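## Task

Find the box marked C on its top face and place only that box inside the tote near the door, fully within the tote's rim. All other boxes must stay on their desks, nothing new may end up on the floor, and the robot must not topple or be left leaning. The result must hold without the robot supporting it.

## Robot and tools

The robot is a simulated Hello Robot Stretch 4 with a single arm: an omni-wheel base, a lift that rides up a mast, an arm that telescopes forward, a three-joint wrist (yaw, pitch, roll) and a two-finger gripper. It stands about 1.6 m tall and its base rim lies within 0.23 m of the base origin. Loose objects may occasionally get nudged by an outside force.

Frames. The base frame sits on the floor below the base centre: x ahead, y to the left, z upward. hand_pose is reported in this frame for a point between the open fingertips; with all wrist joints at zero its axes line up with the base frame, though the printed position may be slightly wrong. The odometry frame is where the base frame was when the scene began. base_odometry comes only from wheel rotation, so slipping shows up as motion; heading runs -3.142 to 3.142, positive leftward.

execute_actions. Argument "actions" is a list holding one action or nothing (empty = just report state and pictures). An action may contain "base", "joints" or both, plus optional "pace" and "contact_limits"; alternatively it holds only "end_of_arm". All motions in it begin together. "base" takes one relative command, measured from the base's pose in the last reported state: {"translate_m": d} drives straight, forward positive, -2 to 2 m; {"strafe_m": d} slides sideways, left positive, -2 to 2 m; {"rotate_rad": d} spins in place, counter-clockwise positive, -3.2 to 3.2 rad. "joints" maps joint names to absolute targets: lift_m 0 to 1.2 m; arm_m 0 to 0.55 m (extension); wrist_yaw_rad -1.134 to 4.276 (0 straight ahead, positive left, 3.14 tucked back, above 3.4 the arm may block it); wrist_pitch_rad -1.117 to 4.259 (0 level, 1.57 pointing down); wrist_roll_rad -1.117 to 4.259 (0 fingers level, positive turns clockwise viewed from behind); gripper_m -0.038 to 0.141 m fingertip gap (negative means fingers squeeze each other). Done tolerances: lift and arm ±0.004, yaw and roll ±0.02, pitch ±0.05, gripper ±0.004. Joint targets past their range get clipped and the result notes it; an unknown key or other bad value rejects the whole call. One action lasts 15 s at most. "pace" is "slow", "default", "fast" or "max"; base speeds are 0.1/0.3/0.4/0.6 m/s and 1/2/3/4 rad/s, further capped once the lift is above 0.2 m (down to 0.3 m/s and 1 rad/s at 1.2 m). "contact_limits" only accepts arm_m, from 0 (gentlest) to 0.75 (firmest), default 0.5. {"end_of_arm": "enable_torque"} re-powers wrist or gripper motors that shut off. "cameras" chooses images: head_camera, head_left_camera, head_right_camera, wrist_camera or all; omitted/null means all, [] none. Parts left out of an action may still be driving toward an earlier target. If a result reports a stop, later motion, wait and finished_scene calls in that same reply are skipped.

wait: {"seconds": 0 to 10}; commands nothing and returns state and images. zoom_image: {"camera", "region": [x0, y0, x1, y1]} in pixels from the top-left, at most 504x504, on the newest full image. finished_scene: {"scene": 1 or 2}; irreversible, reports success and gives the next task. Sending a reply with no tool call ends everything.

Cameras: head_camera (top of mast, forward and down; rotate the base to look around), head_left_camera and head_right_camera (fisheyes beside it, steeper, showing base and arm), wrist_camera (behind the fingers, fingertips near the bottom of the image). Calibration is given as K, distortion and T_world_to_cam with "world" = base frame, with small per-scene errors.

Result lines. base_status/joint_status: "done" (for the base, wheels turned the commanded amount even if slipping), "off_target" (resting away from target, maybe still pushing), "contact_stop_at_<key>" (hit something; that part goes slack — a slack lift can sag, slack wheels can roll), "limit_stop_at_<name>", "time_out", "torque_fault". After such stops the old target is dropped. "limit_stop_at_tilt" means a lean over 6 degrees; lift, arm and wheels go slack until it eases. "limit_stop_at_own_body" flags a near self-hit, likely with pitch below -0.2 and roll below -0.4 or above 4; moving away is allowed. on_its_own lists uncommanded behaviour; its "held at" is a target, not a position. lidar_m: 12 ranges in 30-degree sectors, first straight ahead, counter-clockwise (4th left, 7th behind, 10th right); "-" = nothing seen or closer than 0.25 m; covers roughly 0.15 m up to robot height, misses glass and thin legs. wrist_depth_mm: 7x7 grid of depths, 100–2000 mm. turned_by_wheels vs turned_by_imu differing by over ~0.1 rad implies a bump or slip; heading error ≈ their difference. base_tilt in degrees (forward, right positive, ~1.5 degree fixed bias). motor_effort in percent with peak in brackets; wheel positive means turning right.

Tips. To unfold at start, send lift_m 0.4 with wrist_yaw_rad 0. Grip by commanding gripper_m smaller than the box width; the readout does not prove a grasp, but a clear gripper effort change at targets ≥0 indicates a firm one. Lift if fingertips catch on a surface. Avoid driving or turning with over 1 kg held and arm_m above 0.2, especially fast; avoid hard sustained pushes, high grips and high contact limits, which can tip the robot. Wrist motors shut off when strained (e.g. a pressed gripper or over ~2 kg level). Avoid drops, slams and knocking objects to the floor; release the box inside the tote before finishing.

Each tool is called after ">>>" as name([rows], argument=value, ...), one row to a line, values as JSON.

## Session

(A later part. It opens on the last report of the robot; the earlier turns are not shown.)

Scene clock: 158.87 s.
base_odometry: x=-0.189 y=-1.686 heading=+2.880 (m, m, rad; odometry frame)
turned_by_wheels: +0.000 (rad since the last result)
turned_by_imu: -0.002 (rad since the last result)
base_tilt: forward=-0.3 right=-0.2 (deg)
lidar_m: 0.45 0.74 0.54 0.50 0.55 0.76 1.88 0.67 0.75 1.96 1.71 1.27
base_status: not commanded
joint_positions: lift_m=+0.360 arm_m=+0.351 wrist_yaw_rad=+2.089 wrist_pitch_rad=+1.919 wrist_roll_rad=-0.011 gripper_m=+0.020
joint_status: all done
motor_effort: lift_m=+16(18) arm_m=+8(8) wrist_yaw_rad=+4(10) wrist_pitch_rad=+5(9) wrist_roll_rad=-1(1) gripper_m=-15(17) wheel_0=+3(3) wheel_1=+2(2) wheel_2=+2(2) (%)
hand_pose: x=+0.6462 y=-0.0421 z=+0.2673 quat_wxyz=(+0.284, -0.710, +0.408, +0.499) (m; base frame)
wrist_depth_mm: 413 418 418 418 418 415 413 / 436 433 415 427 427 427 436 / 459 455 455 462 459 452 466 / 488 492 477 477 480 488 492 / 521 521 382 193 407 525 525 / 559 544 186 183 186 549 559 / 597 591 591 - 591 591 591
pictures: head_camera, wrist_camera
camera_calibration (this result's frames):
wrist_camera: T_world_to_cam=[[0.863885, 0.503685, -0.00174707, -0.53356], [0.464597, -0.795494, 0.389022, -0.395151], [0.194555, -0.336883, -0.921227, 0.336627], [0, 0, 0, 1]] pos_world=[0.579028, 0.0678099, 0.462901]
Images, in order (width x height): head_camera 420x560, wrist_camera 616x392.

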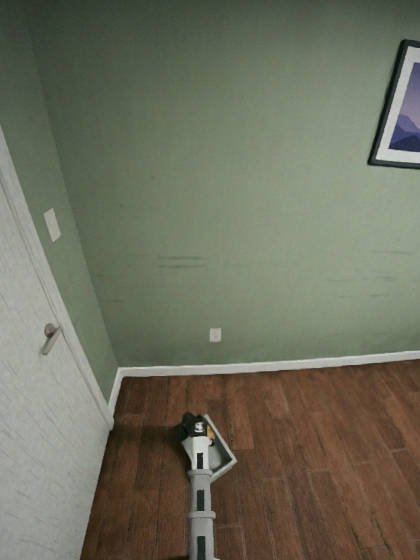

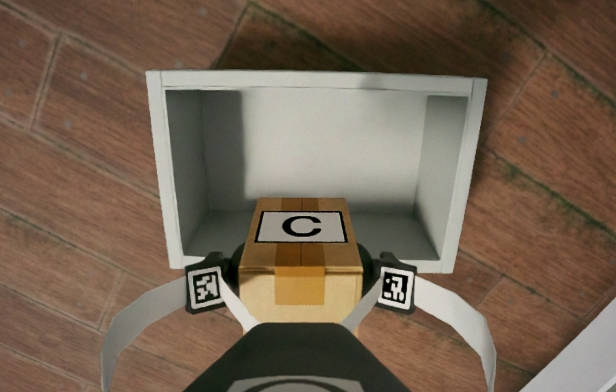

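>>> execute_actions([
  {"joints": {"arm_m": 0.366, "lift_m": 0.168}},
], cameras=["wrist_camera"])

Scene clock: 166.07 s.
base_odometry: x=-0.189 y=-1.686 heading=+2.880 (m, m, rad; odometry frame)
turned_by_wheels: +0.000 (rad since the last result)
turned_by_imu: -0.002 (rad since the last result)
base_tilt: forward=-0.3 right=-0.2 (deg)
lidar_m: 0.47 0.76 0.54 0.49 0.51 0.76 1.85 0.67 0.74 1.96 1.68 1.25
base_status: not commanded
joint_positions: lift_m=+0.168 arm_m=+0.365 wrist_yaw_rad=+2.090 wrist_pitch_rad=+1.919 wrist_roll_rad=-0.011 gripper_m=+0.020
joint_status: all done
motor_effort: lift_m=+16(16) arm_m=+8(8) wrist_yaw_rad=+4(3) wrist_pitch_rad=+5(6) wrist_roll_rad=-1(0) gripper_m=-16(16) wheel_0=+3(3) wheel_1=+2(2) wheel_2=+2(2) (%)
hand_pose: x=+0.6602 y=-0.0421 z=+0.0753 quat_wxyz=(+0.284, -0.710, +0.408, +0.499) (m; base frame)
wrist_depth_mm: 240 240 241 242 242 242 241 / 150 146 146 151 249 249 248 / 187 262 265 266 266 237 187 / 199 274 281 274 281 271 198 / 198 293 291 192 293 270 196 / 198 237 186 183 186 230 195 / 196 236 256 - 260 241 202
pictures: wrist_camera
camera_calibration (this result's frames):
wrist_camera: T_world_to_cam=[[0.863855, 0.503737, -0.0017471, -0.54596], [0.464643, -0.795465, 0.389027, -0.326982], [0.194577, -0.336875, -0.921225, 0.157018], [0, 0, 0, 1]] pos_world=[0.593008, 0.067813, 0.2709]
Images, in order (width x height): wrist_camera 616x392.

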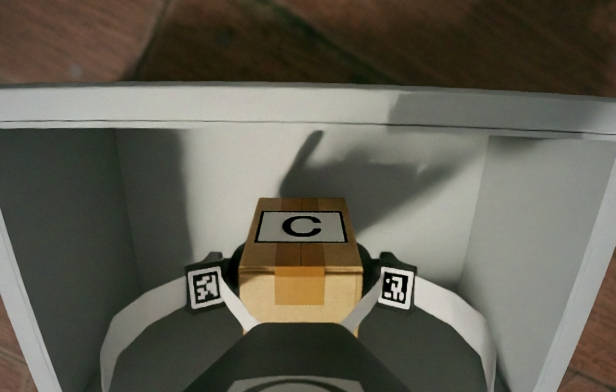

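>>> execute_actions([
  {"joints": {"lift_m": 0.15}, "pace": "slow"},
], cameras=["wrist_camera"])

Scene clock: 167.93 s.
base_odometry: x=-0.189 y=-1.686 heading=+2.880 (m, m, rad; odometry frame)
turned_by_wheels: +0.000 (rad since the last result)
turned_by_imu: -0.001 (rad since the last result)
base_tilt: forward=-0.3 right=-0.2 (deg)
lidar_m: 0.57 0.76 0.54 0.48 0.53 0.77 1.88 0.67 0.75 1.93 1.69 1.24
base_status: not commanded
joint_positions: lift_m=+0.150 arm_m=+0.365 wrist_yaw_rad=+2.090 wrist_pitch_rad=+1.919 wrist_roll_rad=-0.011 gripper_m=+0.020
joint_status: all done
motor_effort: lift_m=+15(17) arm_m=+8(8) wrist_yaw_rad=+3(1) wrist_pitch_rad=+5(6) wrist_roll_rad=-1(1) gripper_m=-14(17) wheel_0=+3(3) wheel_1=+2(2) wheel_2=+2(2) (%)
hand_pose: x=+0.6602 y=-0.0421 z=+0.0573 quat_wxyz=(+0.284, -0.710, +0.408, +0.499) (m; base frame)
wrist_depth_mm: 224 224 226 226 226 226 224 / 229 230 232 232 232 232 234 / 177 246 247 129 129 129 187 / 198 258 262 256 263 256 197 / 198 272 272 193 272 271 196 / 198 237 186 184 186 230 195 / 197 237 256 - 262 241 -
pictures: wrist_camera
camera_calibration (this result's frames):
wrist_camera: T_world_to_cam=[[0.863855, 0.503737, -0.00174711, -0.545992], [0.464644, -0.795465, 0.389027, -0.319989], [0.194577, -0.336875, -0.921225, 0.140456], [0, 0, 0, 1]] pos_world=[0.593009, 0.067813, 0.252922]
Images, in order (width x height): wrist_camera 616x392.

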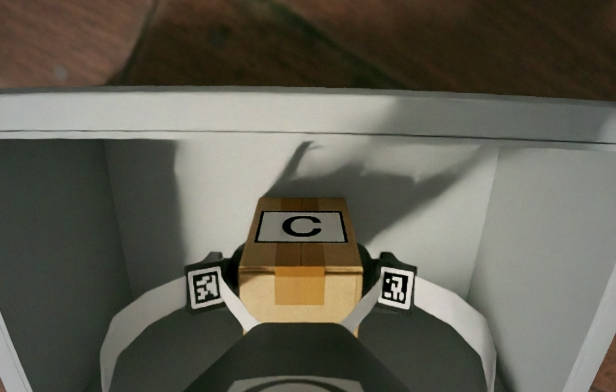

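>>> execute_actions([
  {"joints": {"gripper_m": 0.09}},
], cameras=["wrist_camera"])

>>> execute_actions([
  {"joints": {"lift_m": 0.29}, "pace": "fast"},
], cameras=["head_camera", "wrist_camera"])

Scene clock: 171.87 s.
base_odometry: x=-0.189 y=-1.686 heading=+2.880 (m, m, rad; odometry frame)
turned_by_wheels: +0.000 (rad since the last result)
turned_by_imu: -0.002 (rad since the last result)
base_tilt: forward=-0.3 right=-0.2 (deg)
lidar_m: 0.53 0.76 0.53 0.48 0.55 0.76 1.85 0.67 0.72 1.91 1.71 1.24
base_status: not commanded
joint_positions: lift_m=+0.150 arm_m=+0.365 wrist_yaw_rad=+2.090 wrist_pitch_rad=+1.920 wrist_roll_rad=-0.011 gripper_m=+0.090
joint_status: all done
motor_effort: lift_m=+15(16) arm_m=+8(8) wrist_yaw_rad=+2(5) wrist_pitch_rad=+3(5) wrist_roll_rad=+0(1) gripper_m=+1(24) wheel_0=+3(3) wheel_1=+2(2) wheel_2=+2(2) (%)
hand_pose: x=+0.6604 y=-0.0423 z=+0.0574 quat_wxyz=(+0.284, -0.710, +0.408, +0.498) (m; base frame)
wrist_depth_mm: 224 225 225 226 226 226 225 / 230 231 232 232 233 233 234 / 178 247 248 129 129 129 187 / 198 259 262 256 263 257 198 / 199 272 220 196 273 270 196 / 198 254 193 183 198 247 195 / 197 236 256 - 260 236 -
pictures: wrist_camera
camera_calibration (this result's frames):
wrist_camera: T_world_to_cam=[[0.863688, 0.504024, -0.00175616, -0.545902], [0.464718, -0.794976, 0.389935, -0.320328], [0.195141, -0.337599, -0.920841, 0.140028], [0, 0, 0, 1]] pos_world=[0.593027, 0.0677674, 0.252892]
Images, in order (width x height): wrist_camera 616x392.

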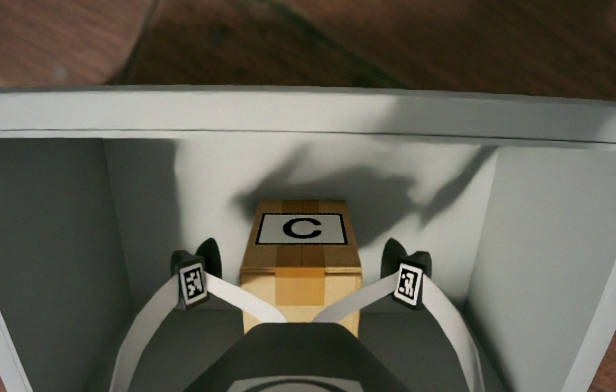

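Scene clock: 173.20 s.
base_odometry: x=-0.189 y=-1.686 heading=+2.880 (m, m, rad; odometry frame)
turned_by_wheels: +0.000 (rad since the last result)
turned_by_imu: -0.001 (rad since the last result)
base_tilt: forward=-0.3 right=-0.2 (deg)
lidar_m: 0.46 0.75 0.53 0.50 0.54 0.74 1.87 0.66 0.74 1.94 1.71 1.25
base_status: not commanded
joint_positions: lift_m=+0.290 arm_m=+0.365 wrist_yaw_rad=+2.090 wrist_pitch_rad=+1.920 wrist_roll_rad=-0.011 gripper_m=+0.090
joint_status: all done
motor_effort: lift_m=+22(25) arm_m=+8(7) wrist_yaw_rad=+0(1) wrist_pitch_rad=+1(2) wrist_roll_rad=-3(1) gripper_m=-1(4) wheel_0=+3(3) wheel_1=+2(3) wheel_2=+2(2) (%)
hand_pose: x=+0.6603 y=-0.0423 z=+0.1968 quat_wxyz=(+0.284, -0.710, +0.408, +0.498) (m; base frame)
wrist_depth_mm: 349 351 353 353 353 351 351 / 366 260 362 362 364 272 370 / 392 315 387 384 392 319 392 / 413 345 413 315 413 347 418 / 439 347 379 387 370 433 445 / 473 459 332 322 327 469 477 / 508 500 500 - 500 504 512
pictures: head_camera, wrist_camera
camera_calibration (this result's frames):
wrist_camera: T_world_to_cam=[[0.863688, 0.504024, -0.001755, -0.545662], [0.464743, -0.795018, 0.38982, -0.374665], [0.195084, -0.337499, -0.920889, 0.268489], [0, 0, 0, 1]] pos_world=[0.593026, 0.0677757, 0.392343]
Images, in order (width x height): head_camera 420x560, wrist_camera 616x392.

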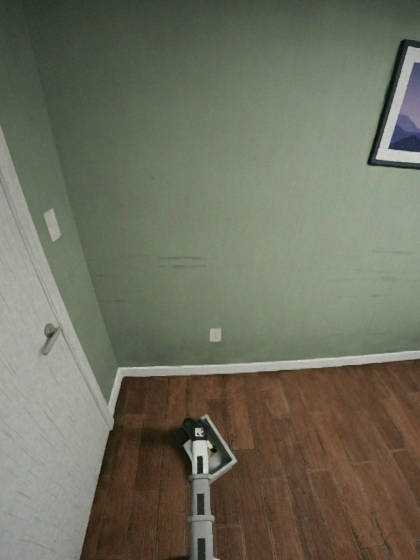

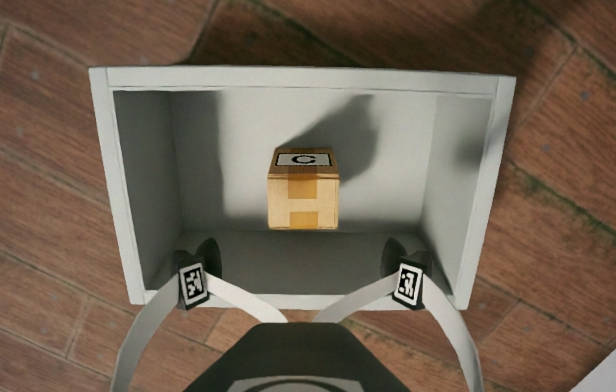

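The C box sits centered in the tote, and the gripper is clear.

>>> finished_scene(scene=2)

The scene is finished: the task was done.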